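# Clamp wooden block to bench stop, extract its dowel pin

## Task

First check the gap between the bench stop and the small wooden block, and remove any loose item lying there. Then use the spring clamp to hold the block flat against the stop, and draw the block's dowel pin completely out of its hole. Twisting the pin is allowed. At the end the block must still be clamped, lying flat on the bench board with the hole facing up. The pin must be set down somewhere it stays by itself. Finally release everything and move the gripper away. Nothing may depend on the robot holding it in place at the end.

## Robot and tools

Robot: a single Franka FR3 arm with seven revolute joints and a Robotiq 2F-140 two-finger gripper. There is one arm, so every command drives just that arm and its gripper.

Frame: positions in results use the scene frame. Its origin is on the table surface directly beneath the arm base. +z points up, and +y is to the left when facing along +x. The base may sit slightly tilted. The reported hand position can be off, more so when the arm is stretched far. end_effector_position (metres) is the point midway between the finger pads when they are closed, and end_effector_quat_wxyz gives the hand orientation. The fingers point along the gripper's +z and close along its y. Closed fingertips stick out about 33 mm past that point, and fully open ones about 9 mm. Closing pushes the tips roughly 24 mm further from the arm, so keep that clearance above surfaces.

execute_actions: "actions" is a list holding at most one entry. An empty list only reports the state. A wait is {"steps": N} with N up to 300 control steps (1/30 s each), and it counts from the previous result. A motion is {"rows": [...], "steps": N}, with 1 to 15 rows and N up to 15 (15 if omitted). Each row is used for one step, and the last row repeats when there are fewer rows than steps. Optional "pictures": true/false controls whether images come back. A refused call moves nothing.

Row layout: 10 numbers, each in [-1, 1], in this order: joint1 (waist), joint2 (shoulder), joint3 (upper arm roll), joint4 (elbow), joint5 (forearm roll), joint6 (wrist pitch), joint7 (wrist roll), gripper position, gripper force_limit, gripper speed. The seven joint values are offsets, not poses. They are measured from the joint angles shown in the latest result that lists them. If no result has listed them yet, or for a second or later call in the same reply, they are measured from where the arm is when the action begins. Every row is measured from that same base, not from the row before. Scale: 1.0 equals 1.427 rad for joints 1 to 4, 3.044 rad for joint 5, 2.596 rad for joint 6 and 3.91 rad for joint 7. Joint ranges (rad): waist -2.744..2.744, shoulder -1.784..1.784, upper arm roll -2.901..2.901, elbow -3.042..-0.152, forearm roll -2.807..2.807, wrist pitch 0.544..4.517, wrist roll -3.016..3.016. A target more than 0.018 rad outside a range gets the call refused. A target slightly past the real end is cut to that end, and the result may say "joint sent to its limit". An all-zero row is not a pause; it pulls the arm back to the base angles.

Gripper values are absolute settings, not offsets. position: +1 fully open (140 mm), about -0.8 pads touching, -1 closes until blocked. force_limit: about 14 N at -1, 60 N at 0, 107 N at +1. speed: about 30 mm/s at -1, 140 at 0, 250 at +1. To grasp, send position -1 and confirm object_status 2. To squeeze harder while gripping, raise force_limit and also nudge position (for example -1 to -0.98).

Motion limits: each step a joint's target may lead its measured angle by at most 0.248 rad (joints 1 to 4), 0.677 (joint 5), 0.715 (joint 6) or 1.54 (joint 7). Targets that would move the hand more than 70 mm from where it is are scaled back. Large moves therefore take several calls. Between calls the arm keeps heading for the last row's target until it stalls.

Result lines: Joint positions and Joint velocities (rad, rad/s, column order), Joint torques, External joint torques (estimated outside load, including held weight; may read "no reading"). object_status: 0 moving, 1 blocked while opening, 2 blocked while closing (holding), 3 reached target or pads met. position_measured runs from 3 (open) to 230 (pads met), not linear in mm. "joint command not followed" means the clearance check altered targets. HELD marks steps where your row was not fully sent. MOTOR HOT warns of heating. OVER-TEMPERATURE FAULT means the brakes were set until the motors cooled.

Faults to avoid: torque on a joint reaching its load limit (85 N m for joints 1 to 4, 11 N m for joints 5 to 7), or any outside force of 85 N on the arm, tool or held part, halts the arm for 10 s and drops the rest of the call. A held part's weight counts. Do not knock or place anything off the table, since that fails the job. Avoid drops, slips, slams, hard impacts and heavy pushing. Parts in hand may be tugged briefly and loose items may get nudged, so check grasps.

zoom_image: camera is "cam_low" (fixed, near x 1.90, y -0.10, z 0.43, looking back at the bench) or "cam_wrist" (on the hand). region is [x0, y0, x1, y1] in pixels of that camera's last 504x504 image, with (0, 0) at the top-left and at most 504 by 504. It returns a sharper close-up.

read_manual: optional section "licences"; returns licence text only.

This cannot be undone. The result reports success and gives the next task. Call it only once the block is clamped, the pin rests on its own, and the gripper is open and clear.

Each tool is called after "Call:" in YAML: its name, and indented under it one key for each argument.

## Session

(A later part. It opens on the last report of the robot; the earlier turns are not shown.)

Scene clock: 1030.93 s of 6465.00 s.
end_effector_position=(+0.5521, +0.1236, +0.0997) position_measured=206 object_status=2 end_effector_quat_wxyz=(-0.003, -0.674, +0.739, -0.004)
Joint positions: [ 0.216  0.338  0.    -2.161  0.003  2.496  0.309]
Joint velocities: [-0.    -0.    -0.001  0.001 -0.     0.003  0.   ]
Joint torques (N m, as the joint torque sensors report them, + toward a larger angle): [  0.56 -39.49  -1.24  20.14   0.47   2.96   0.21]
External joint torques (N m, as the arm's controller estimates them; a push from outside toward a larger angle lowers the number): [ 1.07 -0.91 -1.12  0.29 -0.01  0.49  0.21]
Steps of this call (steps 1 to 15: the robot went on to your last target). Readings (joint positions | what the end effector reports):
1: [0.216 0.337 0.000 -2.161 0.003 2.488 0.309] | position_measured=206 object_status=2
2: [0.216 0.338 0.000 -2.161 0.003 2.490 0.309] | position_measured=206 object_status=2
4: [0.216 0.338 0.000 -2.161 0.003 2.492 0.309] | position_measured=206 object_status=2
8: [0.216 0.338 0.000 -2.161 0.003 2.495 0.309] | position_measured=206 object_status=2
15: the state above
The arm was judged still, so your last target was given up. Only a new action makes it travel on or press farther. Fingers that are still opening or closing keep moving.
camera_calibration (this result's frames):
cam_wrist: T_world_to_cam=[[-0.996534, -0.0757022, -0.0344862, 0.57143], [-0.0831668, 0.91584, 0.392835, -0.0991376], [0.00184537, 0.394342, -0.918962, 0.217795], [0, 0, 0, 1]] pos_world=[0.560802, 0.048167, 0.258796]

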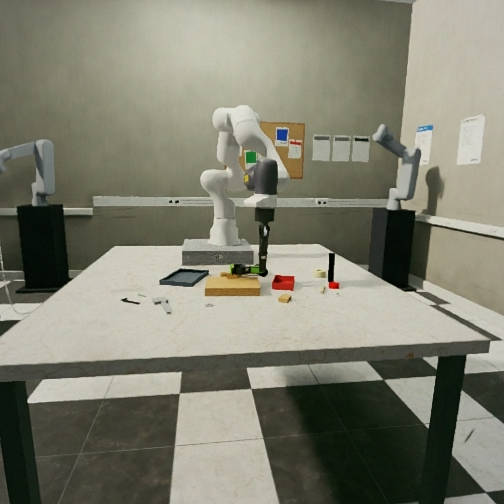

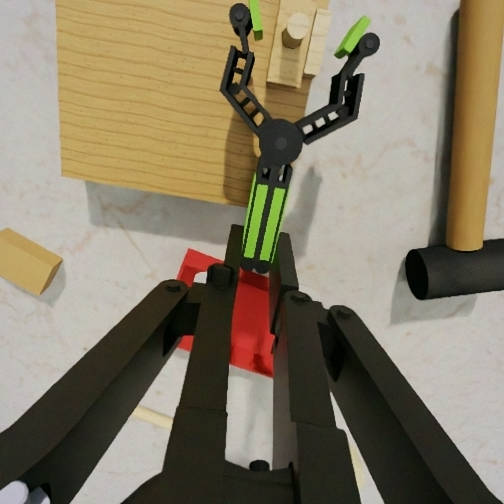

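Call:
execute_actions:
  actions:
    - {"rows": [[0,0.002,0,0,0,0.0025,0,-1,0.3,-0.5],[0,0.004,0,0,0,0.005,0,-1,0.3,-0.5],[0,0.0065,0,0,0,0.007,0,-1,0.3,-0.5],[0,0.009,0,0,0,0.009,0,-1,0.3,-0.5],[0,0.0115,0,0,0,0.011,0,-1,0.3,-0.5],[0,0.014,0,0,0,0.0125,0,-1,0.3,-0.5],[0,0.0165,0,0,0,0.0125,0,-1,0.3,-0.5],[0,0.019,0,0,0,0.0125,0,-1,0.3,-0.5],[0,0.0209,0,0,0,0.0125,0,-1,0.3,-0.5]], "steps": 15}
  pictures: false

Call:
execute_actions:
  actions:
    - {"steps": 8}

Call:
zoom_image:
  camera: "cam_wrist"
  region: [210, 0, 390, 170]

Call:
zoom_image:
  camera: "cam_low"
  region: [210, 255, 280, 295]

Scene clock: 1051.73 s of 6465.00 s.
end_effector_position=(+0.5518, +0.1233, +0.0859) position_measured=206 object_status=2 end_effector_quat_wxyz=(-0.004, -0.674, +0.739, -0.004)
Joint positions: [ 0.216  0.367  0.    -2.161  0.003  2.523  0.309]
Joint velocities: [-0.001  0.     0.    -0.001 -0.001  0.018  0.001]
Joint torques (N m, as the joint torque sensors report them, + toward a larger angle): [  0.9  -39.48  -0.65  19.23   0.43   3.     0.12]
External joint torques (N m, as the arm's controller estimates them; a push from outside toward a larger angle lowers the number): [ 1.29 -0.18 -0.67 -0.35 -0.02  0.54  0.12]
Steps of this call (steps 1 to 90: nothing new was sent; then 17.30 s passed at rest; steps 91 to 105: all 15 steps of this action). Readings (joint positions | what the end effector reports):
91: [0.216 0.338 0.000 -2.161 0.003 2.498 0.309] | position_measured=206 object_status=2
92: [0.216 0.339 0.000 -2.161 0.003 2.499 0.309] | position_measured=206 object_status=2
94: [0.216 0.342 0.000 -2.161 0.003 2.504 0.309] | position_measured=206 object_status=2
98: [0.216 0.355 0.000 -2.161 0.003 2.516 0.309] | position_measured=206 object_status=2
105: the state above

Scene clock: 1052.00 s of 6465.00 s.
end_effector_position=(+0.5525, +0.1235, +0.0861) position_measured=206 object_status=2 end_effector_quat_wxyz=(-0.003, -0.674, +0.739, -0.004)
Joint positions: [ 0.216  0.367  0.    -2.161  0.003  2.526  0.309]
Joint velocities: [-0.001  0.001 -0.     0.001  0.001  0.004  0.001]
Joint torques (N m, as the joint torque sensors report them, + toward a larger angle): [  0.84 -39.36  -0.6   19.2    0.47   3.02   0.12]
External joint torques (N m, as the arm's controller estimates them; a push from outside toward a larger angle lowers the number): [ 1.46 -0.33 -0.41 -0.28  0.    0.54  0.12]
Steps of this call (steps 1 to 8: the robot went on to your last target). Readings (joint positions | what the end effector reports):
1: [0.216 0.367 0.000 -2.161 0.003 2.524 0.309] | position_measured=206 object_status=2
2: [0.216 0.367 0.000 -2.161 0.003 2.524 0.309] | position_measured=206 object_status=2
4: [0.216 0.367 0.000 -2.161 0.003 2.525 0.309] | position_measured=206 object_status=2
8: the state above
camera_calibration (this result's frames):
cam_wrist: T_world_to_cam=[[-0.996516, -0.0756584, -0.0350884, 0.571356], [-0.0833641, 0.91581, 0.392864, -0.0935425], [0.00241088, 0.394421, -0.918927, 0.204973], [0, 0, 0, 1]] pos_world=[0.561073, 0.0480494, 0.245153]

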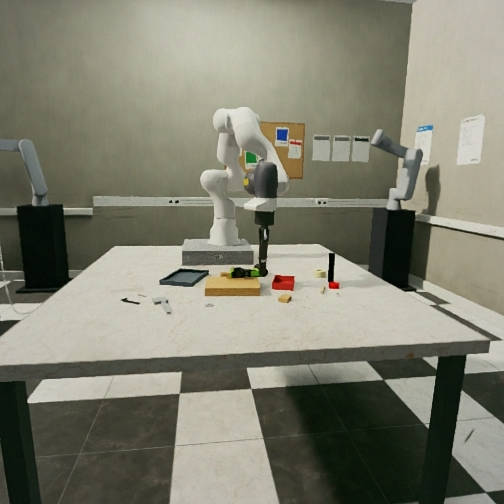

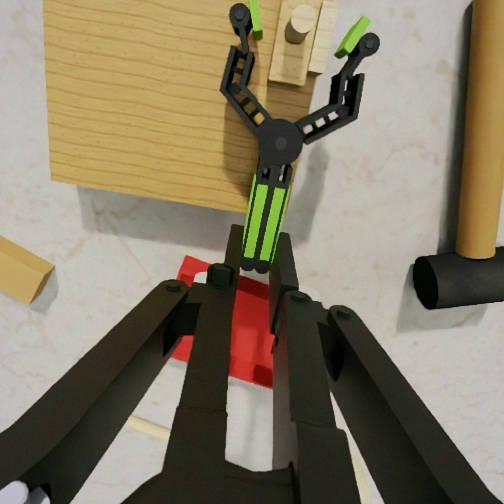

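Region (210, 0, 390, 170) of cam_wrist's 504x504 image, scaled by 2.800, with more detail than that image has.

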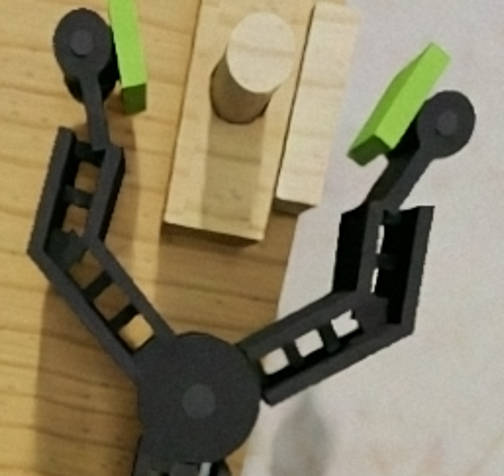

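Region (210, 255, 280, 295) of cam_low's 504x504 image, scaled by 7.200, with more detail than that image has; it fills the top 288 rows of this view, and the rest is white.

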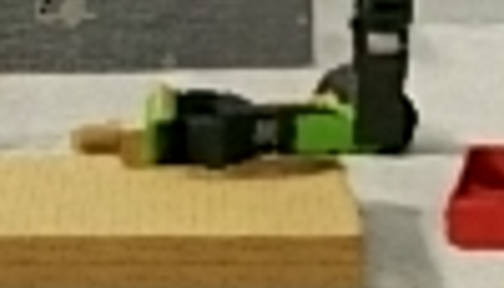

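Call:
execute_actions:
  actions:
    - {"rows": [[0,0.002,0,0,0,0.0015,0,-1,0.3,-0.5],[0,0.004,0,0,0,0.003,0,-1,0.3,-0.5],[0,0.006,0,0,0,0.0044,0,-1,0.3,-0.5],[0,0.0072,0,0,0,0.0044,0,-1,0.3,-0.5]], "steps": 15}

Call:
zoom_image:
  camera: "cam_low"
  region: [210, 255, 280, 295]

Call:
zoom_image:
  camera: "cam_wrist"
  region: [210, 0, 390, 170]

Scene clock: 1063.83 s of 6465.00 s.
end_effector_position=(+0.5524, +0.1234, +0.0819) position_measured=206 object_status=2 end_effector_quat_wxyz=(-0.003, -0.674, +0.739, -0.004)
Joint positions: [ 0.216  0.375  0.    -2.161  0.003  2.534  0.309]
Joint velocities: [-0.001  0.001 -0.     0.001  0.001  0.005 -0.001]
Joint torques (N m, as the joint torque sensors report them, + toward a larger angle): [  0.93 -39.56  -0.86  19.31   0.44   3.07   0.15]
External joint torques (N m, as the arm's controller estimates them; a push from outside toward a larger angle lowers the number): [ 1.49 -0.36 -0.73 -0.07 -0.02  0.59  0.15]
Steps of this call (steps 1 to 15: the robot went on to your last target; steps 16 to 90: nothing new was sent; then 8.33 s passed at rest; steps 91 to 105: all 15 steps of this action). Readings (joint positions | what the end effector reports):
91: [0.216 0.367 0.000 -2.161 0.003 2.527 0.309] | position_measured=206 object_status=2
92: [0.216 0.367 0.000 -2.161 0.003 2.527 0.309] | position_measured=206 object_status=2
94: [0.216 0.370 0.000 -2.161 0.003 2.530 0.309] | position_measured=206 object_status=2
98: [0.216 0.375 0.000 -2.161 0.003 2.532 0.309] | position_measured=206 object_status=2
105: the state above
camera_calibration (this result's frames):
cam_wrist: T_world_to_cam=[[-0.996533, -0.0756432, -0.0346301, 0.571017], [-0.0831693, 0.915856, 0.392798, -0.091933], [0.00200375, 0.394316, -0.918973, 0.201399], [0, 0, 0, 1]] pos_world=[0.560988, 0.0479762, 0.240966]

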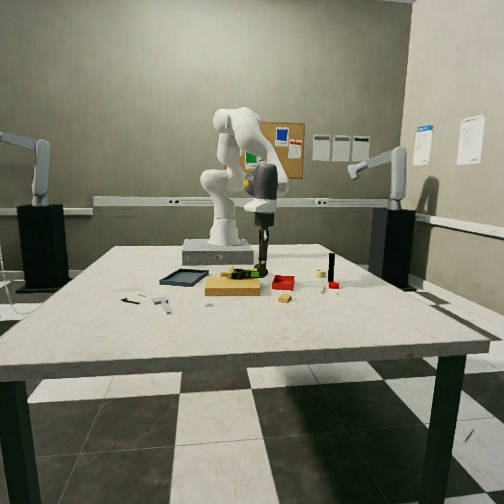

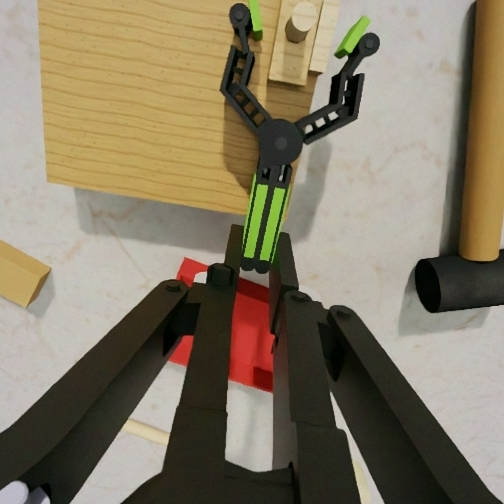

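Region (210, 255, 280, 295) of cam_low's 504x504 image, scaled by 7.200, with more detail than that image has; it fills the top 288 rows of this view, and the rest is white.

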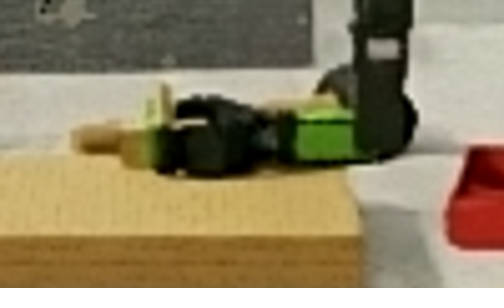

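Region (210, 0, 390, 170) of cam_wrist's 504x504 image, scaled by 2.800, with more detail than that image has.

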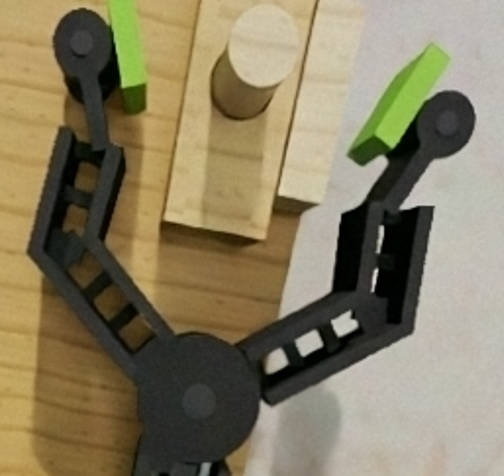

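Call:
execute_actions:
  actions:
    - {"rows": [[0,0.0016,0,0,0,0.0012,0,-1,0.3,-0.5],[0,0.0032,0,0,0,0.0024,0,-1,0.3,-0.5],[0,0.0047,0,0,0,0.0032,0,-1,0.3,-0.5]], "steps": 15}

Call:
zoom_image:
  camera: "cam_low"
  region: [210, 255, 280, 295]

Scene clock: 1071.57 s of 6465.00 s.
end_effector_position=(+0.5524, +0.1234, +0.0795) position_measured=206 object_status=2 end_effector_quat_wxyz=(-0.003, -0.674, +0.739, -0.004)
Joint positions: [ 0.216  0.38   0.    -2.161  0.003  2.539  0.309]
Joint velocities: [ 0.     0.     0.001  0.     0.     0.001 -0.001]
Joint torques (N m, as the joint torque sensors report them, + toward a larger angle): [  0.85 -39.27  -0.74  18.82   0.39   2.97   0.12]
External joint torques (N m, as the arm's controller estimates them; a push from outside toward a larger angle lowers the number): [ 1.22  0.09 -0.79 -0.53 -0.06  0.48  0.12]
Steps of this call (steps 1 to 15: the robot went on to your last target; steps 16 to 90: nothing new was sent; then 4.23 s passed at rest; steps 91 to 105: all 15 steps of this action). Readings (joint positions | what the end effector reports):
91: [0.216 0.376 0.000 -2.161 0.003 2.535 0.309] | position_measured=206 object_status=2
92: [0.216 0.376 0.000 -2.161 0.003 2.535 0.309] | position_measured=206 object_status=2
94: [0.216 0.378 0.000 -2.161 0.003 2.537 0.309] | position_measured=206 object_status=2
98: [0.216 0.380 0.000 -2.161 0.003 2.538 0.309] | position_measured=206 object_status=2
105: the state above
camera_calibration (this result's frames):
cam_wrist: T_world_to_cam=[[-0.996522, -0.0756368, -0.0349733, 0.57104], [-0.0832988, 0.915831, 0.39283, -0.0909166], [0.00231724, 0.394377, -0.918946, 0.199057], [0, 0, 0, 1]] pos_world=[0.561019, 0.0479524, 0.238608]

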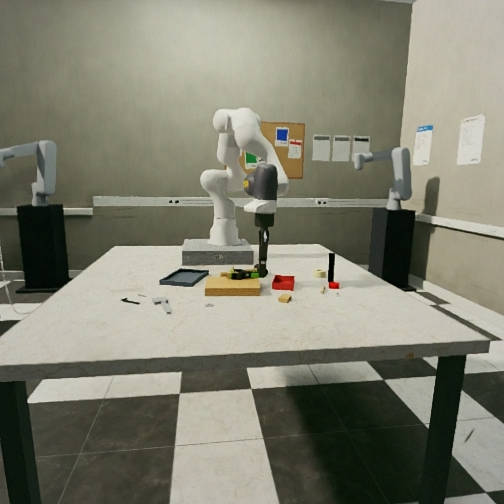

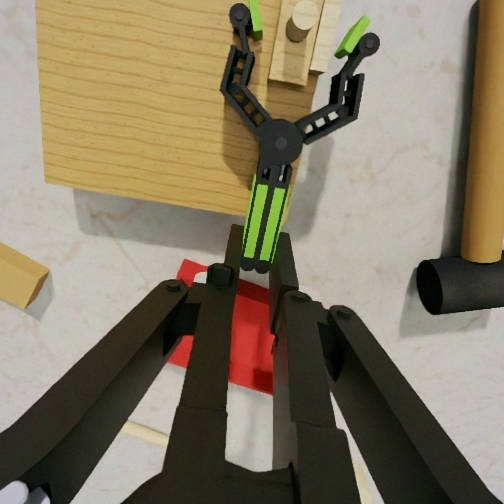

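Region (210, 255, 280, 295) of cam_low's 504x504 image, scaled by 7.200, with more detail than that image has; it fills the top 288 rows of this view, and the rest is white.

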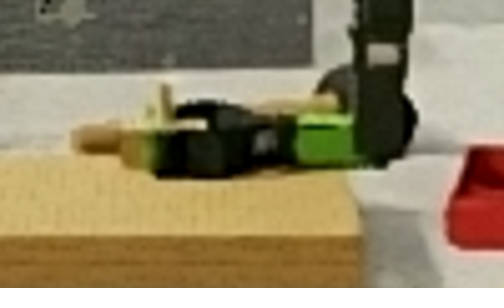

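Call:
execute_actions:
  actions:
    - {"rows": [[0,0,0,0,0,0,0,0.0,0.3,-0.8]], "steps": 15}
  pictures: false

Call:
execute_actions:
  actions:
    - {"steps": 18}

Call:
zoom_image:
  camera: "cam_wrist"
  region: [210, 0, 390, 170]

Scene clock: 1080.20 s of 6465.00 s.
end_effector_position=(+0.5525, +0.1234, +0.0796) position_measured=167 object_status=0 end_effector_quat_wxyz=(-0.003, -0.674, +0.739, -0.004)
Joint positions: [ 0.216  0.38   0.    -2.161  0.003  2.539  0.309]
Joint velocities: [ 0.     0.    -0.001 -0.    -0.     0.     0.001]
Joint torques (N m, as the joint torque sensors report them, + toward a larger angle): [  0.89 -40.69  -0.81  19.09   0.44   2.62   0.12]
External joint torques (N m, as the arm's controller estimates them; a push from outside toward a larger angle lowers the number): [ 1.39 -1.35 -0.74 -0.25 -0.01  0.14  0.12]
Steps of this call (steps 1 to 15: the robot went on to your last target; steps 16 to 90: nothing new was sent; then 5.13 s passed at rest; steps 91 to 105: all 15 steps of this action). Readings (joint positions | what the end effector reports):
91: [0.216 0.380 0.000 -2.161 0.003 2.540 0.309] | position_measured=206 object_status=0
92: [0.216 0.380 0.000 -2.161 0.003 2.540 0.309] | position_measured=206 object_status=0
94: [0.216 0.380 0.000 -2.161 0.003 2.540 0.309] | position_measured=198 object_status=0
98: [0.216 0.380 0.000 -2.161 0.003 2.540 0.309] | position_measured=187 object_status=0
105: the state above

Scene clock: 1080.80 s of 6465.00 s.
end_effector_position=(+0.5525, +0.1234, +0.0796) position_measured=129 object_status=0 end_effector_quat_wxyz=(-0.003, -0.674, +0.739, -0.004)
Joint positions: [ 0.216  0.38   0.    -2.161  0.003  2.539  0.309]
Joint velocities: [ 0.     0.     0.001  0.    -0.002 -0.     0.001]
Joint torques (N m, as the joint torque sensors report them, + toward a larger angle): [  1.02 -40.5   -0.54  19.02   0.47   2.61   0.14]
External joint torques (N m, as the arm's controller estimates them; a push from outside toward a larger angle lowers the number): [ 1.42 -1.09 -0.56 -0.35  0.02  0.12  0.14]
Steps of this call (steps 1 to 15: the robot went on to your last target; steps 16 to 18: nothing new was sent). Readings (joint positions | what the end effector reports):
1: [0.216 0.380 0.000 -2.161 0.003 2.539 0.309] | position_measured=164 object_status=0
2: [0.216 0.380 0.000 -2.161 0.003 2.539 0.309] | position_measured=161 object_status=0
4: [0.216 0.380 0.000 -2.161 0.003 2.539 0.309] | position_measured=156 object_status=0
8: [0.216 0.380 0.000 -2.161 0.003 2.539 0.309] | position_measured=144 object_status=0
18: the state above
The arm was judged still, so your last target was given up. Only a new action makes it travel on or press farther. Fingers that are still opening or closing keep moving.
camera_calibration (this result's frames):
cam_wrist: T_world_to_cam=[[-0.996515, -0.0756334, -0.0351665, 0.571112], [-0.083372, 0.915815, 0.392852, -0.0908842], [0.00249334, 0.394415, -0.918929, 0.198957], [0, 0, 0, 1]] pos_world=[0.561049, 0.0479566, 0.238616]

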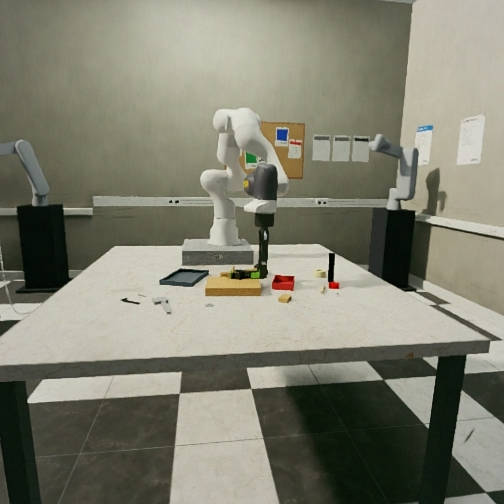

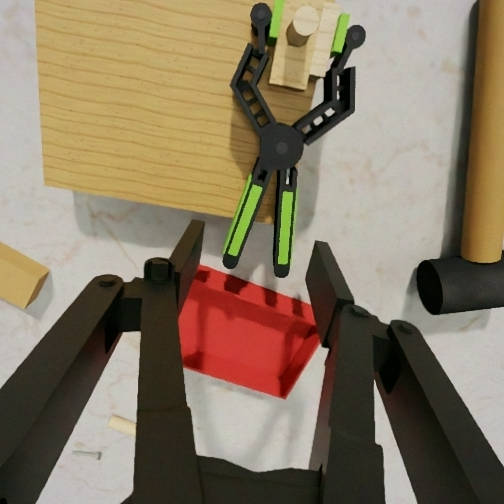

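Region (210, 0, 390, 170) of cam_wrist's 504x504 image, scaled by 2.800, with more detail than that image has.

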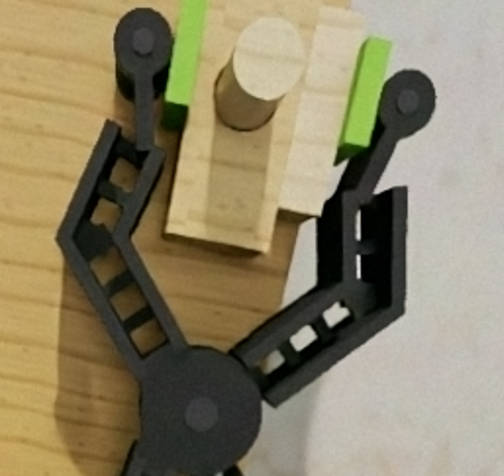

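Call:
execute_actions:
  actions:
    - {"rows": [[0,-0.004,0,0,0,-0.004,0,0,0.3,0],[0,-0.009,0,0,0,-0.008,0,0,0.3,0],[0,-0.014,0,0,0,-0.012,0,0,0.3,0],[0,-0.019,0,0,0,-0.016,0,0,0.3,0],[0,-0.025,0,0,0,-0.019,0,0,0.3,0],[0,-0.031,0,0,0,-0.019,0,0,0.3,0],[0,-0.037,0,0,0,-0.019,0,0,0.3,0],[-0.012,-0.041,0,-0.005,0,-0.018,-0.006,0,0.3,0],[-0.03,-0.045,0,-0.012,0,-0.016,-0.014,0,0.3,0],[-0.05,-0.049,0,-0.02,0,-0.014,-0.022,0,0.3,0],[-0.07,-0.053,0,-0.028,0,-0.012,-0.03,0,0.3,0],[-0.09,-0.056,0,-0.036,0,-0.01,-0.038,0,0.3,0],[-0.11,-0.059,0,-0.044,0,-0.007,-0.046,0,0.3,0],[-0.13,-0.062,0,-0.051,0,-0.005,-0.0542,0,0.3,0],[-0.1452,-0.0643,0,-0.057,0,-0.003,-0.0542,0,0.3,0]], "steps": 15}
  pictures: false

Call:
execute_actions:
  actions:
    - {"steps": 35}

Scene clock: 1132.13 s of 6465.00 s.
end_effector_position=(+0.5498, +0.0454, +0.1033) position_measured=129 object_status=3 end_effector_quat_wxyz=(-0.001, -0.651, +0.759, -0.004)
Joint positions: [ 0.072  0.298  0.006 -2.217  0.003  2.516  0.231]
Joint velocities: [-0.822 -0.099 -0.1   -0.298  0.001  0.08  -0.423]
Joint torques (N m, as the joint torque sensors report them, + toward a larger angle): [  3.5  -39.55   1.    19.07   0.43   3.03  -0.33]
External joint torques (N m, as the arm's controller estimates them; a push from outside toward a larger angle lowers the number): [ 0.68 -3.14 -1.65 -0.82 -0.02  0.52 -0.34]
Steps of this call (steps 1 to 90: nothing new was sent; then 47.83 s passed at rest; steps 91 to 105: all 15 steps of this action). Readings (joint positions | what the end effector reports):
91: [0.216 0.380 0.000 -2.161 0.003 2.538 0.309] | position_measured=129 object_status=3
92: [0.216 0.379 0.000 -2.161 0.003 2.535 0.309] | position_measured=129 object_status=3
94: [0.216 0.371 0.000 -2.162 0.003 2.526 0.309] | position_measured=129 object_status=3
98: [0.214 0.342 0.002 -2.163 0.003 2.508 0.308] | position_measured=129 object_status=3
105: the state above

Scene clock: 1133.30 s of 6465.00 s.
end_effector_position=(+0.5441, +0.0059, +0.0998) position_measured=129 object_status=3 end_effector_quat_wxyz=(-0.003, -0.672, +0.741, -0.004)
Joint positions: [ 0.008  0.291 -0.001 -2.241  0.003  2.529  0.106]
Joint velocities: [-0.     0.     0.    -0.001 -0.001 -0.    -0.009]
Joint torques (N m, as the joint torque sensors report them, + toward a larger angle): [  1.38 -39.51  -0.22  18.24   0.47   2.98  -0.17]
External joint torques (N m, as the arm's controller estimates them; a push from outside toward a larger angle lowers the number): [ 1.88 -2.98 -0.05 -1.1   0.    0.5  -0.17]
Steps of this call (steps 1 to 35: the robot went on to your last target). Readings (joint positions | what the end effector reports):
1: [0.048 0.296 0.001 -2.225 0.003 2.518 0.218] | position_measured=129 object_status=3
2: [0.030 0.295 -0.003 -2.231 0.003 2.520 0.206] | position_measured=129 object_status=3
4: [0.009 0.294 -0.008 -2.237 0.003 2.523 0.186] | position_measured=129 object_status=3
8: [0.006 0.292 -0.005 -2.241 0.003 2.526 0.156] | position_measured=129 object_status=3
35: the state above
camera_calibration (this result's frames):
cam_wrist: T_world_to_cam=[[-0.996954, -0.0697748, -0.0348565, 0.554734], [-0.077866, 0.916225, 0.393024, 0.00503483], [0.00451322, 0.394541, -0.918867, 0.262798], [0, 0, 0, 1]] pos_world=[0.55225, -0.0695911, 0.258833]

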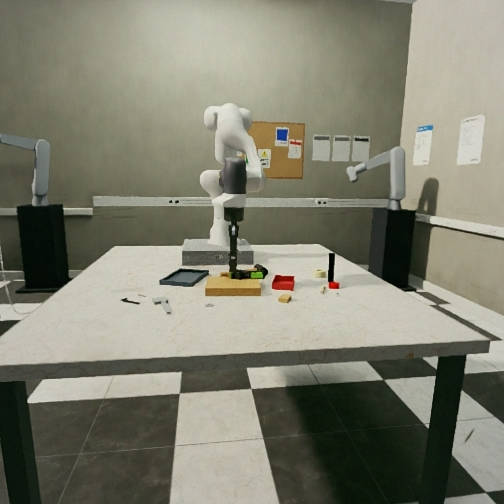

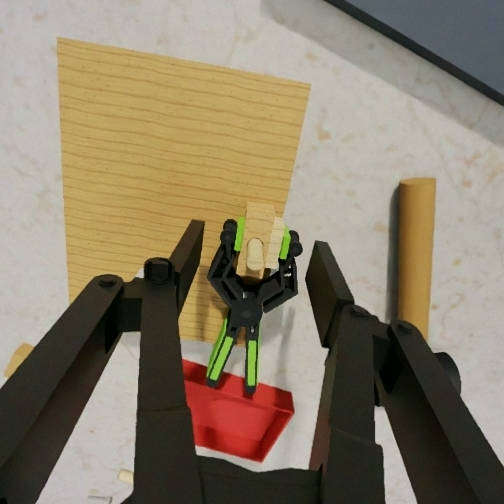

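Call:
execute_actions:
  actions: []

Scene clock: 1164.97 s of 6465.00 s.
end_effector_position=(+0.5441, +0.0060, +0.0998) position_measured=129 object_status=3 end_effector_quat_wxyz=(-0.003, -0.673, +0.740, -0.004)
Joint positions: [ 0.008  0.291 -0.001 -2.241  0.003  2.529  0.103]
Joint velocities: [ 0.001  0.    -0.     0.001  0.     0.001 -0.   ]
Joint torques (N m, as the joint torque sensors report them, + toward a larger angle): [  1.37 -39.41  -0.14  18.43   0.48   2.97  -0.16]
External joint torques (N m, as the arm's controller estimates them; a push from outside toward a larger angle lowers the number): [ 1.77 -2.58 -0.05 -1.12  0.02  0.46 -0.16]
Steps of this call (steps 1 to 15: the robot went on to your last target; steps 16 to 90: nothing new was sent; then 28.67 s passed at rest). Readings (joint positions | what the end effector reports):
1: [0.008 0.291 -0.001 -2.241 0.003 2.529 0.106] | position_measured=129 object_status=3
2: [0.008 0.291 -0.001 -2.241 0.003 2.529 0.106] | position_measured=129 object_status=3
4: [0.008 0.291 -0.001 -2.241 0.003 2.529 0.105] | position_measured=129 object_status=3
8: [0.008 0.291 -0.001 -2.241 0.003 2.529 0.105] | position_measured=129 object_status=3
90: the state above
The arm was judged still, so your last target was given up. Only a new action makes it travel on or press farther. Fingers that are still opening or closing keep moving.
camera_calibration (this result's frames):
cam_wrist: T_world_to_cam=[[-0.996754, -0.0725531, -0.0349004, 0.554638], [-0.0804367, 0.916002, 0.393027, 0.00641962], [0.00345352, 0.394558, -0.918865, 0.263362], [0, 0, 0, 1]] pos_world=[0.552445, -0.0695513, 0.258828]

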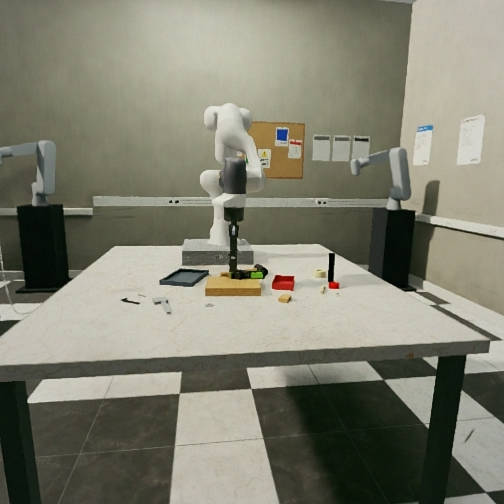

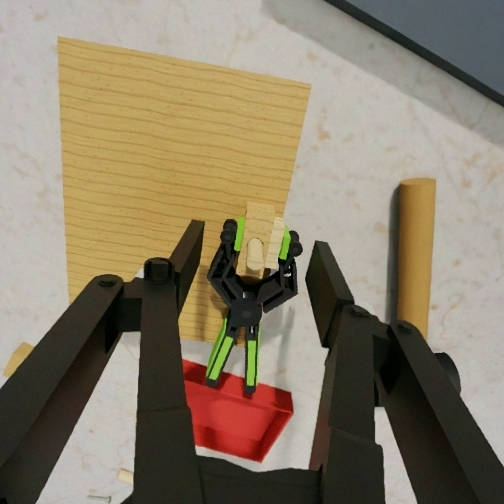

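Call:
zoom_image:
  camera: "cam_wrist"
  region: [170, 180, 350, 360]

Call:
zoom_image:
  camera: "cam_low"
  region: [190, 230, 290, 310]

Region (170, 180, 350, 360) of cam_wrist's 504x504 image, scaled by 2.800, with more detail than that image has.

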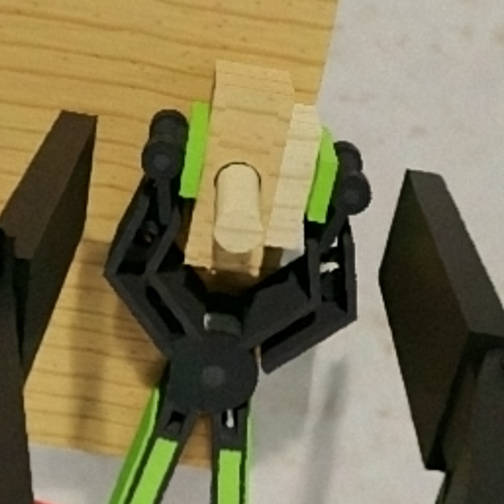

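Region (190, 230, 290, 310) of cam_low's 504x504 image, scaled by 5.040, with more detail than that image has; it fills the top 403 rows of this view, and the rest is white.

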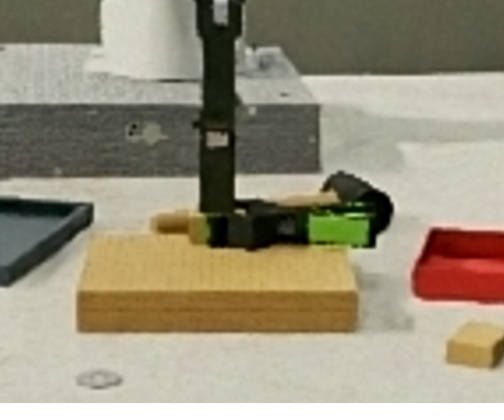

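Call:
execute_actions:
  actions:
    - {"rows": [[0,0,0,0,0,0,0,-0.5,0.0,-0.3]], "steps": 15}

Call:
zoom_image:
  camera: "cam_wrist"
  region: [190, 190, 320, 320]

Scene clock: 1195.60 s of 6465.00 s.
end_effector_position=(+0.5441, +0.0060, +0.0998) position_measured=192 object_status=0 end_effector_quat_wxyz=(-0.003, -0.673, +0.740, -0.004)
Joint positions: [ 0.008  0.291 -0.001 -2.241  0.003  2.53   0.103]
Joint velocities: [ 0.    -0.     0.001 -0.    -0.     0.    -0.   ]
Joint torques (N m, as the joint torque sensors report them, + toward a larger angle): [  0.87 -38.12  -0.97  19.51   0.45   2.62   0.12]
External joint torques (N m, as the arm's controller estimates them; a push from outside toward a larger angle lowers the number): [ 1.19 -1.41 -0.96  0.04 -0.01  0.13  0.12]
Steps of this call (steps 1 to 90: nothing new was sent; then 27.13 s passed at rest; steps 91 to 105: all 15 steps of this action). Readings (joint positions | what the end effector reports):
91: [0.008 0.291 -0.001 -2.241 0.003 2.529 0.103] | position_measured=129 object_status=0
92: [0.008 0.291 -0.001 -2.241 0.003 2.530 0.103] | position_measured=133 object_status=0
94: [0.008 0.291 -0.001 -2.241 0.003 2.530 0.103] | position_measured=144 object_status=0
98: [0.008 0.291 -0.001 -2.241 0.003 2.530 0.103] | position_measured=167 object_status=0
105: the state above
camera_calibration (this result's frames):
cam_wrist: T_world_to_cam=[[-0.996747, -0.0725834, -0.0350262, 0.554675], [-0.0805142, 0.915998, 0.393021, 0.00645212], [0.00355709, 0.394563, -0.918862, 0.263309], [0, 0, 0, 1]] pos_world=[0.552454, -0.0695418, 0.258837]

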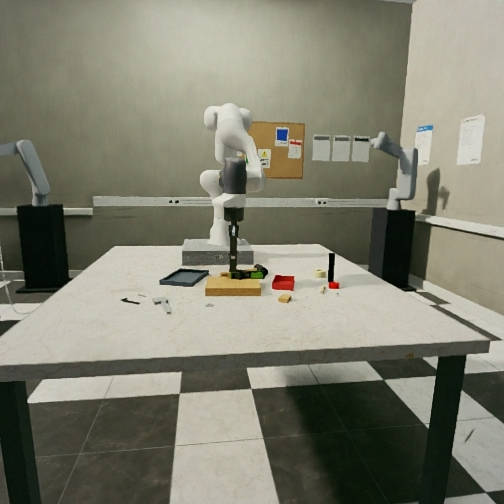

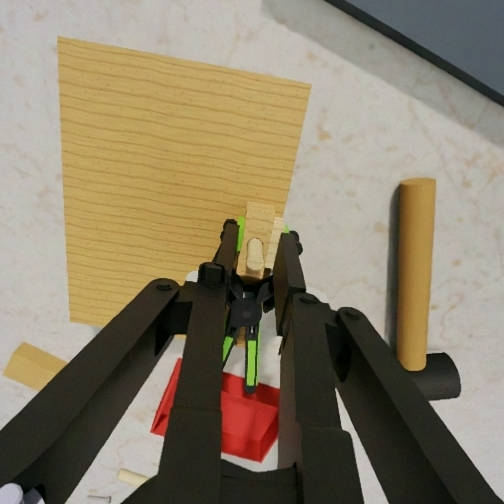

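Region (190, 190, 320, 320) of cam_wrist's 504x504 image, scaled by 3.877, with more detail than that image has.

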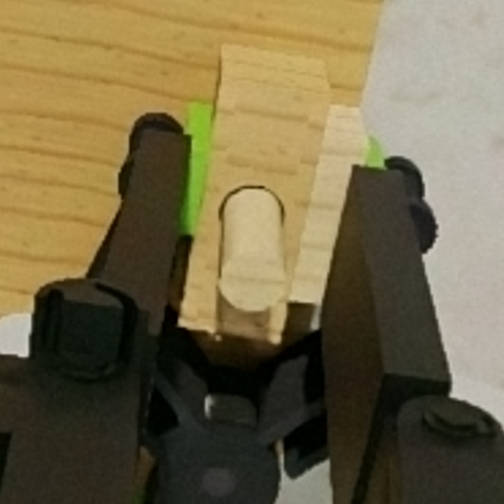

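Call:
execute_actions:
  actions:
    - {"rows": [[0,0.002,0,0,0,0.0015,0,-0.5,0.0,-0.3],[0,0.004,0,0,0,0.003,0,-0.5,0.0,-0.3],[0,0.0055,0,0,0,0.004,0,-0.5,0.0,-0.3],[0,0.0067,0,0,0,0.0044,0,-0.5,0.0,-0.3]], "steps": 15}
  pictures: false

Call:
execute_actions:
  actions:
    - {"steps": 15}

Scene clock: 1210.37 s of 6465.00 s.
end_effector_position=(+0.5445, +0.0059, +0.0965) position_measured=192 object_status=3 end_effector_quat_wxyz=(-0.003, -0.673, +0.740, -0.004)
Joint positions: [ 0.008  0.298 -0.001 -2.241  0.003  2.538  0.103]
Joint velocities: [ 0.001  0.    -0.     0.     0.     0.006 -0.001]
Joint torques (N m, as the joint torque sensors report them, + toward a larger angle): [  1.13 -36.64  -0.67  19.11   0.45   2.94   0.16]
External joint torques (N m, as the arm's controller estimates them; a push from outside toward a larger angle lowers the number): [ 1.52  0.16 -0.61 -0.25 -0.01  0.44  0.16]
Steps of this call (steps 1 to 15: the robot went on to your last target; steps 16 to 90: nothing new was sent; then 11.27 s passed at rest; steps 91 to 105: all 15 steps of this action). Readings (joint positions | what the end effector reports):
91: [0.008 0.291 -0.001 -2.241 0.003 2.530 0.103] | position_measured=192 object_status=3
92: [0.008 0.291 -0.001 -2.241 0.003 2.531 0.103] | position_measured=192 object_status=3
94: [0.008 0.294 -0.001 -2.241 0.003 2.533 0.103] | position_measured=192 object_status=3
98: [0.008 0.298 -0.001 -2.241 0.003 2.536 0.103] | position_measured=192 object_status=3
105: the state above

Scene clock: 1210.87 s of 6465.00 s.
end_effector_position=(+0.5447, +0.0059, +0.0966) position_measured=192 object_status=3 end_effector_quat_wxyz=(-0.002, -0.673, +0.740, -0.005)
Joint positions: [ 0.008  0.298 -0.001 -2.241  0.003  2.539  0.103]
Joint velocities: [ 0.     0.001  0.002  0.001 -0.     0.     0.001]
Joint torques (N m, as the joint torque sensors report them, + toward a larger angle): [  0.76 -36.71  -0.94  19.     0.43   2.96   0.1 ]
External joint torques (N m, as the arm's controller estimates them; a push from outside toward a larger angle lowers the number): [ 1.08  0.06 -0.94 -0.34 -0.02  0.47  0.1 ]
Steps of this call (steps 1 to 15: the robot went on to your last target). Readings (joint positions | what the end effector reports):
1: [0.008 0.298 -0.001 -2.241 0.003 2.538 0.103] | position_measured=192 object_status=3
2: [0.008 0.298 -0.001 -2.241 0.003 2.538 0.103] | position_measured=192 object_status=3
4: [0.008 0.298 -0.001 -2.241 0.003 2.538 0.103] | position_measured=192 object_status=3
8: [0.008 0.298 -0.001 -2.241 0.003 2.539 0.103] | position_measured=192 object_status=3
15: the state above
The arm was judged still, so your last target was given up. Only a new action makes it travel on or press farther. Fingers that are still opening or closing keep moving.
camera_calibration (this result's frames):
cam_wrist: T_world_to_cam=[[-0.996687, -0.0725908, -0.0366708, 0.555293], [-0.0811693, 0.915999, 0.392882, 0.00817572], [0.00507074, 0.394557, -0.918857, 0.259531], [0, 0, 0, 1]] pos_world=[0.552802, -0.0695796, 0.255623]

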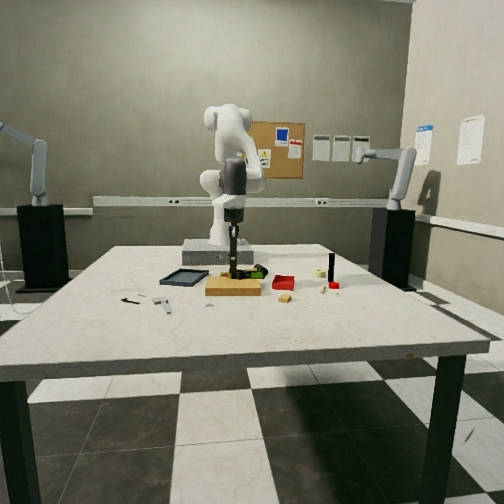

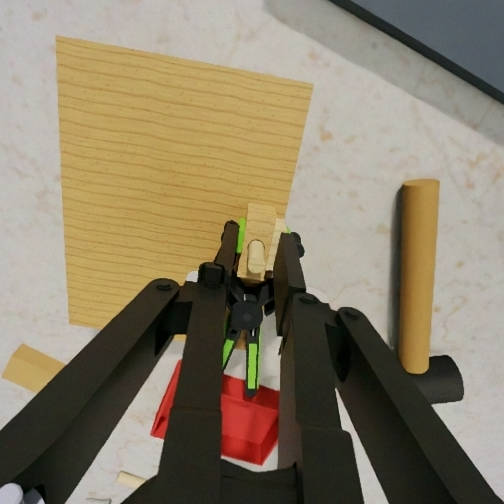

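Call:
zoom_image:
  camera: "cam_wrist"
  region: [200, 195, 320, 315]

Region (200, 195, 320, 315) of cam_wrist's 504x504 image, scaled by 4.200, with more detail than that image has.

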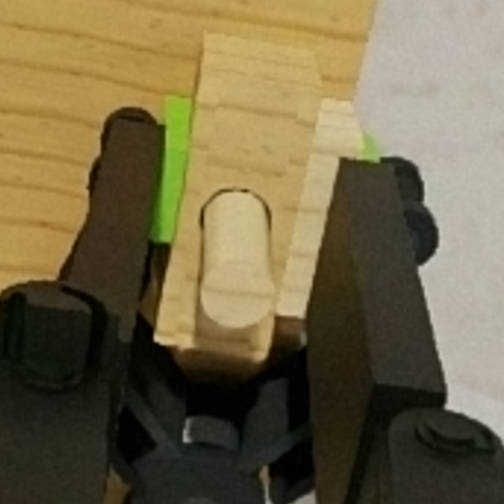

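Call:
execute_actions:
  actions:
    - {"rows": [[0.002,0,0,0,0,-0.001,0,-0.5,0.0,-0.3],[0.0035,0,0,0,0,-0.0015,0,-0.5,0.0,-0.3],[0.0047,0,0,0,0,-0.0017,0,-0.5,0.0,-0.3]], "steps": 15}
  pictures: false

Call:
execute_actions:
  actions:
    - {"steps": 10}

Call:
zoom_image:
  camera: "cam_wrist"
  region: [200, 195, 320, 315]

Scene clock: 1246.17 s of 6465.00 s.
end_effector_position=(+0.5441, +0.0088, +0.0964) position_measured=192 object_status=3 end_effector_quat_wxyz=(-0.003, -0.674, +0.738, -0.004)
Joint positions: [ 0.014  0.298 -0.001 -2.241  0.003  2.537  0.103]
Joint velocities: [ 0.    -0.001 -0.     0.     0.001 -0.001  0.001]
Joint torques (N m, as the joint torque sensors report them, + toward a larger angle): [  1.78 -38.23  -0.74  19.22   0.44   2.33   0.17]
External joint torques (N m, as the arm's controller estimates them; a push from outside toward a larger angle lowers the number): [ 2.17 -1.35 -0.67 -0.16 -0.02 -0.16  0.17]
Steps of this call (steps 1 to 90: nothing new was sent; then 31.80 s passed at rest; steps 91 to 105: all 15 steps of this action). Readings (joint positions | what the end effector reports):
91: [0.008 0.298 -0.001 -2.241 0.003 2.539 0.103] | position_measured=192 object_status=3
92: [0.009 0.298 -0.001 -2.241 0.003 2.538 0.103] | position_measured=192 object_status=3
94: [0.011 0.298 -0.001 -2.241 0.003 2.538 0.103] | position_measured=192 object_status=3
98: [0.013 0.298 -0.001 -2.241 0.003 2.537 0.103] | position_measured=192 object_status=3
105: the state above

Scene clock: 1246.50 s of 6465.00 s.
end_effector_position=(+0.5440, +0.0088, +0.0963) position_measured=192 object_status=3 end_effector_quat_wxyz=(-0.003, -0.674, +0.738, -0.004)
Joint positions: [ 0.014  0.298 -0.001 -2.241  0.003  2.537  0.103]
Joint velocities: [-0.001 -0.001 -0.001  0.002  0.001 -0.001 -0.001]
Joint torques (N m, as the joint torque sensors report them, + toward a larger angle): [  1.59 -37.93  -0.73  19.05   0.45   2.32   0.12]
External joint torques (N m, as the arm's controller estimates them; a push from outside toward a larger angle lowers the number): [ 2.08 -0.98 -0.57 -0.41 -0.02 -0.19  0.12]
Steps of this call (steps 1 to 10: the robot went on to your last target). Readings (joint positions | what the end effector reports):
1: [0.014 0.298 -0.001 -2.241 0.003 2.537 0.103] | position_measured=192 object_status=3
2: [0.014 0.298 -0.001 -2.241 0.003 2.537 0.103] | position_measured=192 object_status=3
4: [0.014 0.298 -0.001 -2.241 0.003 2.537 0.103] | position_measured=192 object_status=3
8: [0.014 0.298 -0.001 -2.241 0.003 2.537 0.103] | position_measured=192 object_status=3
10: the state above
camera_calibration (this result's frames):
cam_wrist: T_world_to_cam=[[-0.996372, -0.077767, -0.0345778, 0.55448], [-0.0851008, 0.915586, 0.393014, 0.00774314], [0.0010954, 0.394531, -0.918882, 0.260388], [0, 0, 0, 1]] pos_world=[0.552841, -0.0667002, 0.255395]

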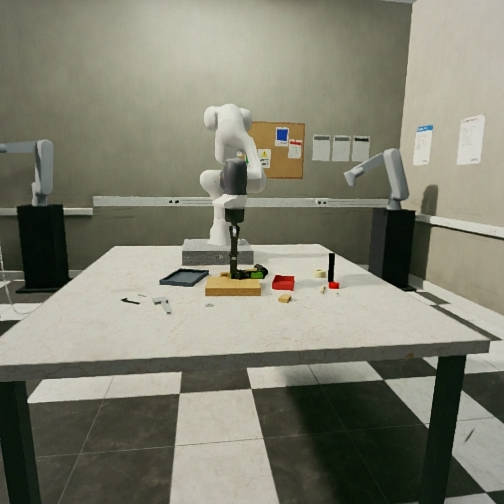

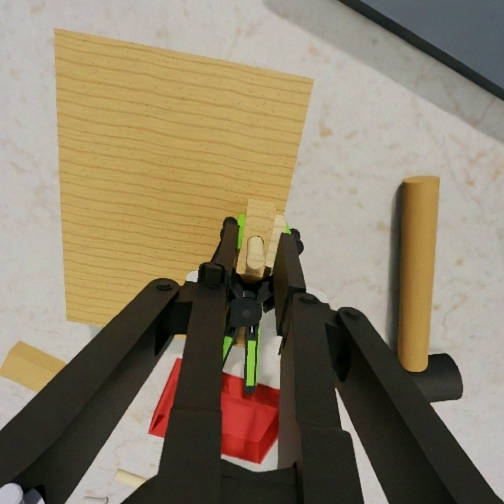

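Region (200, 195, 320, 315) of cam_wrist's 504x504 image, scaled by 4.200, with more detail than that image has.

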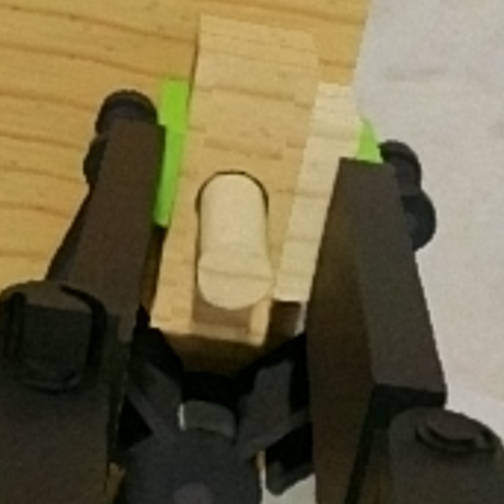

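Call:
execute_actions:
  actions:
    - {"rows": [[0,0,0,0,0,0,0,-1,0.3,-0.8]], "steps": 15}
  pictures: false

Call:
execute_actions:
  actions:
    - {"steps": 15}

Scene clock: 1253.00 s of 6465.00 s.
end_effector_position=(+0.5442, +0.0088, +0.0965) position_measured=221 object_status=0 end_effector_quat_wxyz=(-0.003, -0.675, +0.738, -0.004)
Joint positions: [ 0.014  0.298 -0.001 -2.241  0.003  2.537  0.103]
Joint velocities: [-0.001 -0.001 -0.    -0.     0.    -0.     0.001]
Joint torques (N m, as the joint torque sensors report them, + toward a larger angle): [  0.99 -38.06  -0.81  19.08   0.51   2.65   0.11]
External joint torques (N m, as the arm's controller estimates them; a push from outside toward a larger angle lowers the number): [ 1.54 -1.15 -0.6  -0.33  0.05  0.15  0.1 ]
Steps of this call (steps 1 to 15: the robot went on to your last target; steps 16 to 90: nothing new was sent; then 3.00 s passed at rest; steps 91 to 105: all 15 steps of this action). Readings (joint positions | what the end effector reports):
91: [0.014 0.298 -0.001 -2.241 0.003 2.536 0.103] | position_measured=192 object_status=0
92: [0.014 0.298 -0.001 -2.241 0.003 2.536 0.103] | position_measured=194 object_status=0
94: [0.014 0.298 -0.001 -2.241 0.003 2.536 0.103] | position_measured=199 object_status=0
98: [0.014 0.298 -0.001 -2.241 0.003 2.537 0.103] | position_measured=211 object_status=0
105: the state above

Scene clock: 1253.50 s of 6465.00 s.
end_effector_position=(+0.5442, +0.0088, +0.0965) position_measured=221 object_status=2 end_effector_quat_wxyz=(-0.003, -0.675, +0.738, -0.004)
Joint positions: [ 0.014  0.298 -0.001 -2.241  0.003  2.537  0.103]
Joint velocities: [-0.001  0.001 -0.001 -0.    -0.    -0.     0.   ]
Joint torques (N m, as the joint torque sensors report them, + toward a larger angle): [  1.04 -37.82  -1.07  19.16   0.46   2.64   0.14]
External joint torques (N m, as the arm's controller estimates them; a push from outside toward a larger angle lowers the number): [ 1.54 -1.09 -0.9  -0.16 -0.01  0.16  0.14]
Steps of this call (steps 1 to 15: the robot went on to your last target). Readings (joint positions | what the end effector reports):
1: [0.014 0.298 -0.001 -2.241 0.003 2.537 0.103] | position_measured=221 object_status=0
2: [0.014 0.298 -0.001 -2.241 0.003 2.537 0.103] | position_measured=221 object_status=2
4: [0.014 0.298 -0.001 -2.241 0.003 2.537 0.103] | position_measured=221 object_status=2
8: [0.014 0.298 -0.001 -2.241 0.003 2.537 0.103] | position_measured=221 object_status=2
15: the state above
The arm was judged still, so your last target was given up. Only a new action makes it travel on or press farther. Fingers that are still opening or closing keep moving.
camera_calibration (this result's frames):
cam_wrist: T_world_to_cam=[[-0.99635, -0.0778365, -0.0350491, 0.554721], [-0.0853505, 0.915577, 0.39298, 0.00779629], [0.00150191, 0.394537, -0.918879, 0.260305], [0, 0, 0, 1]] pos_world=[0.552971, -0.0666606, 0.255567]

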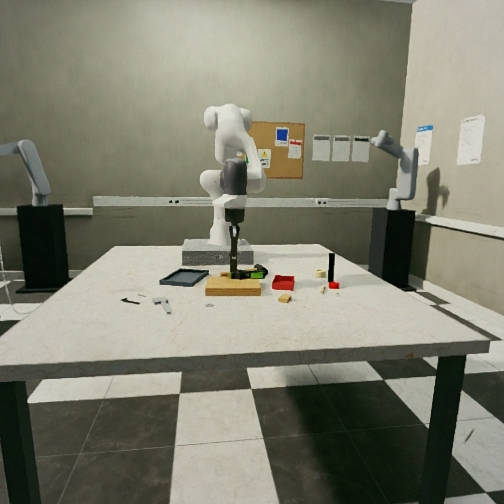

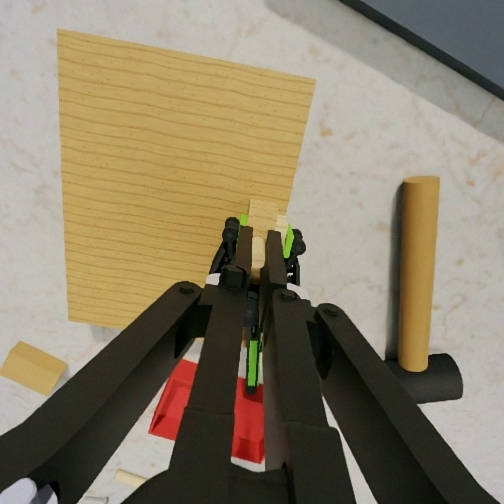

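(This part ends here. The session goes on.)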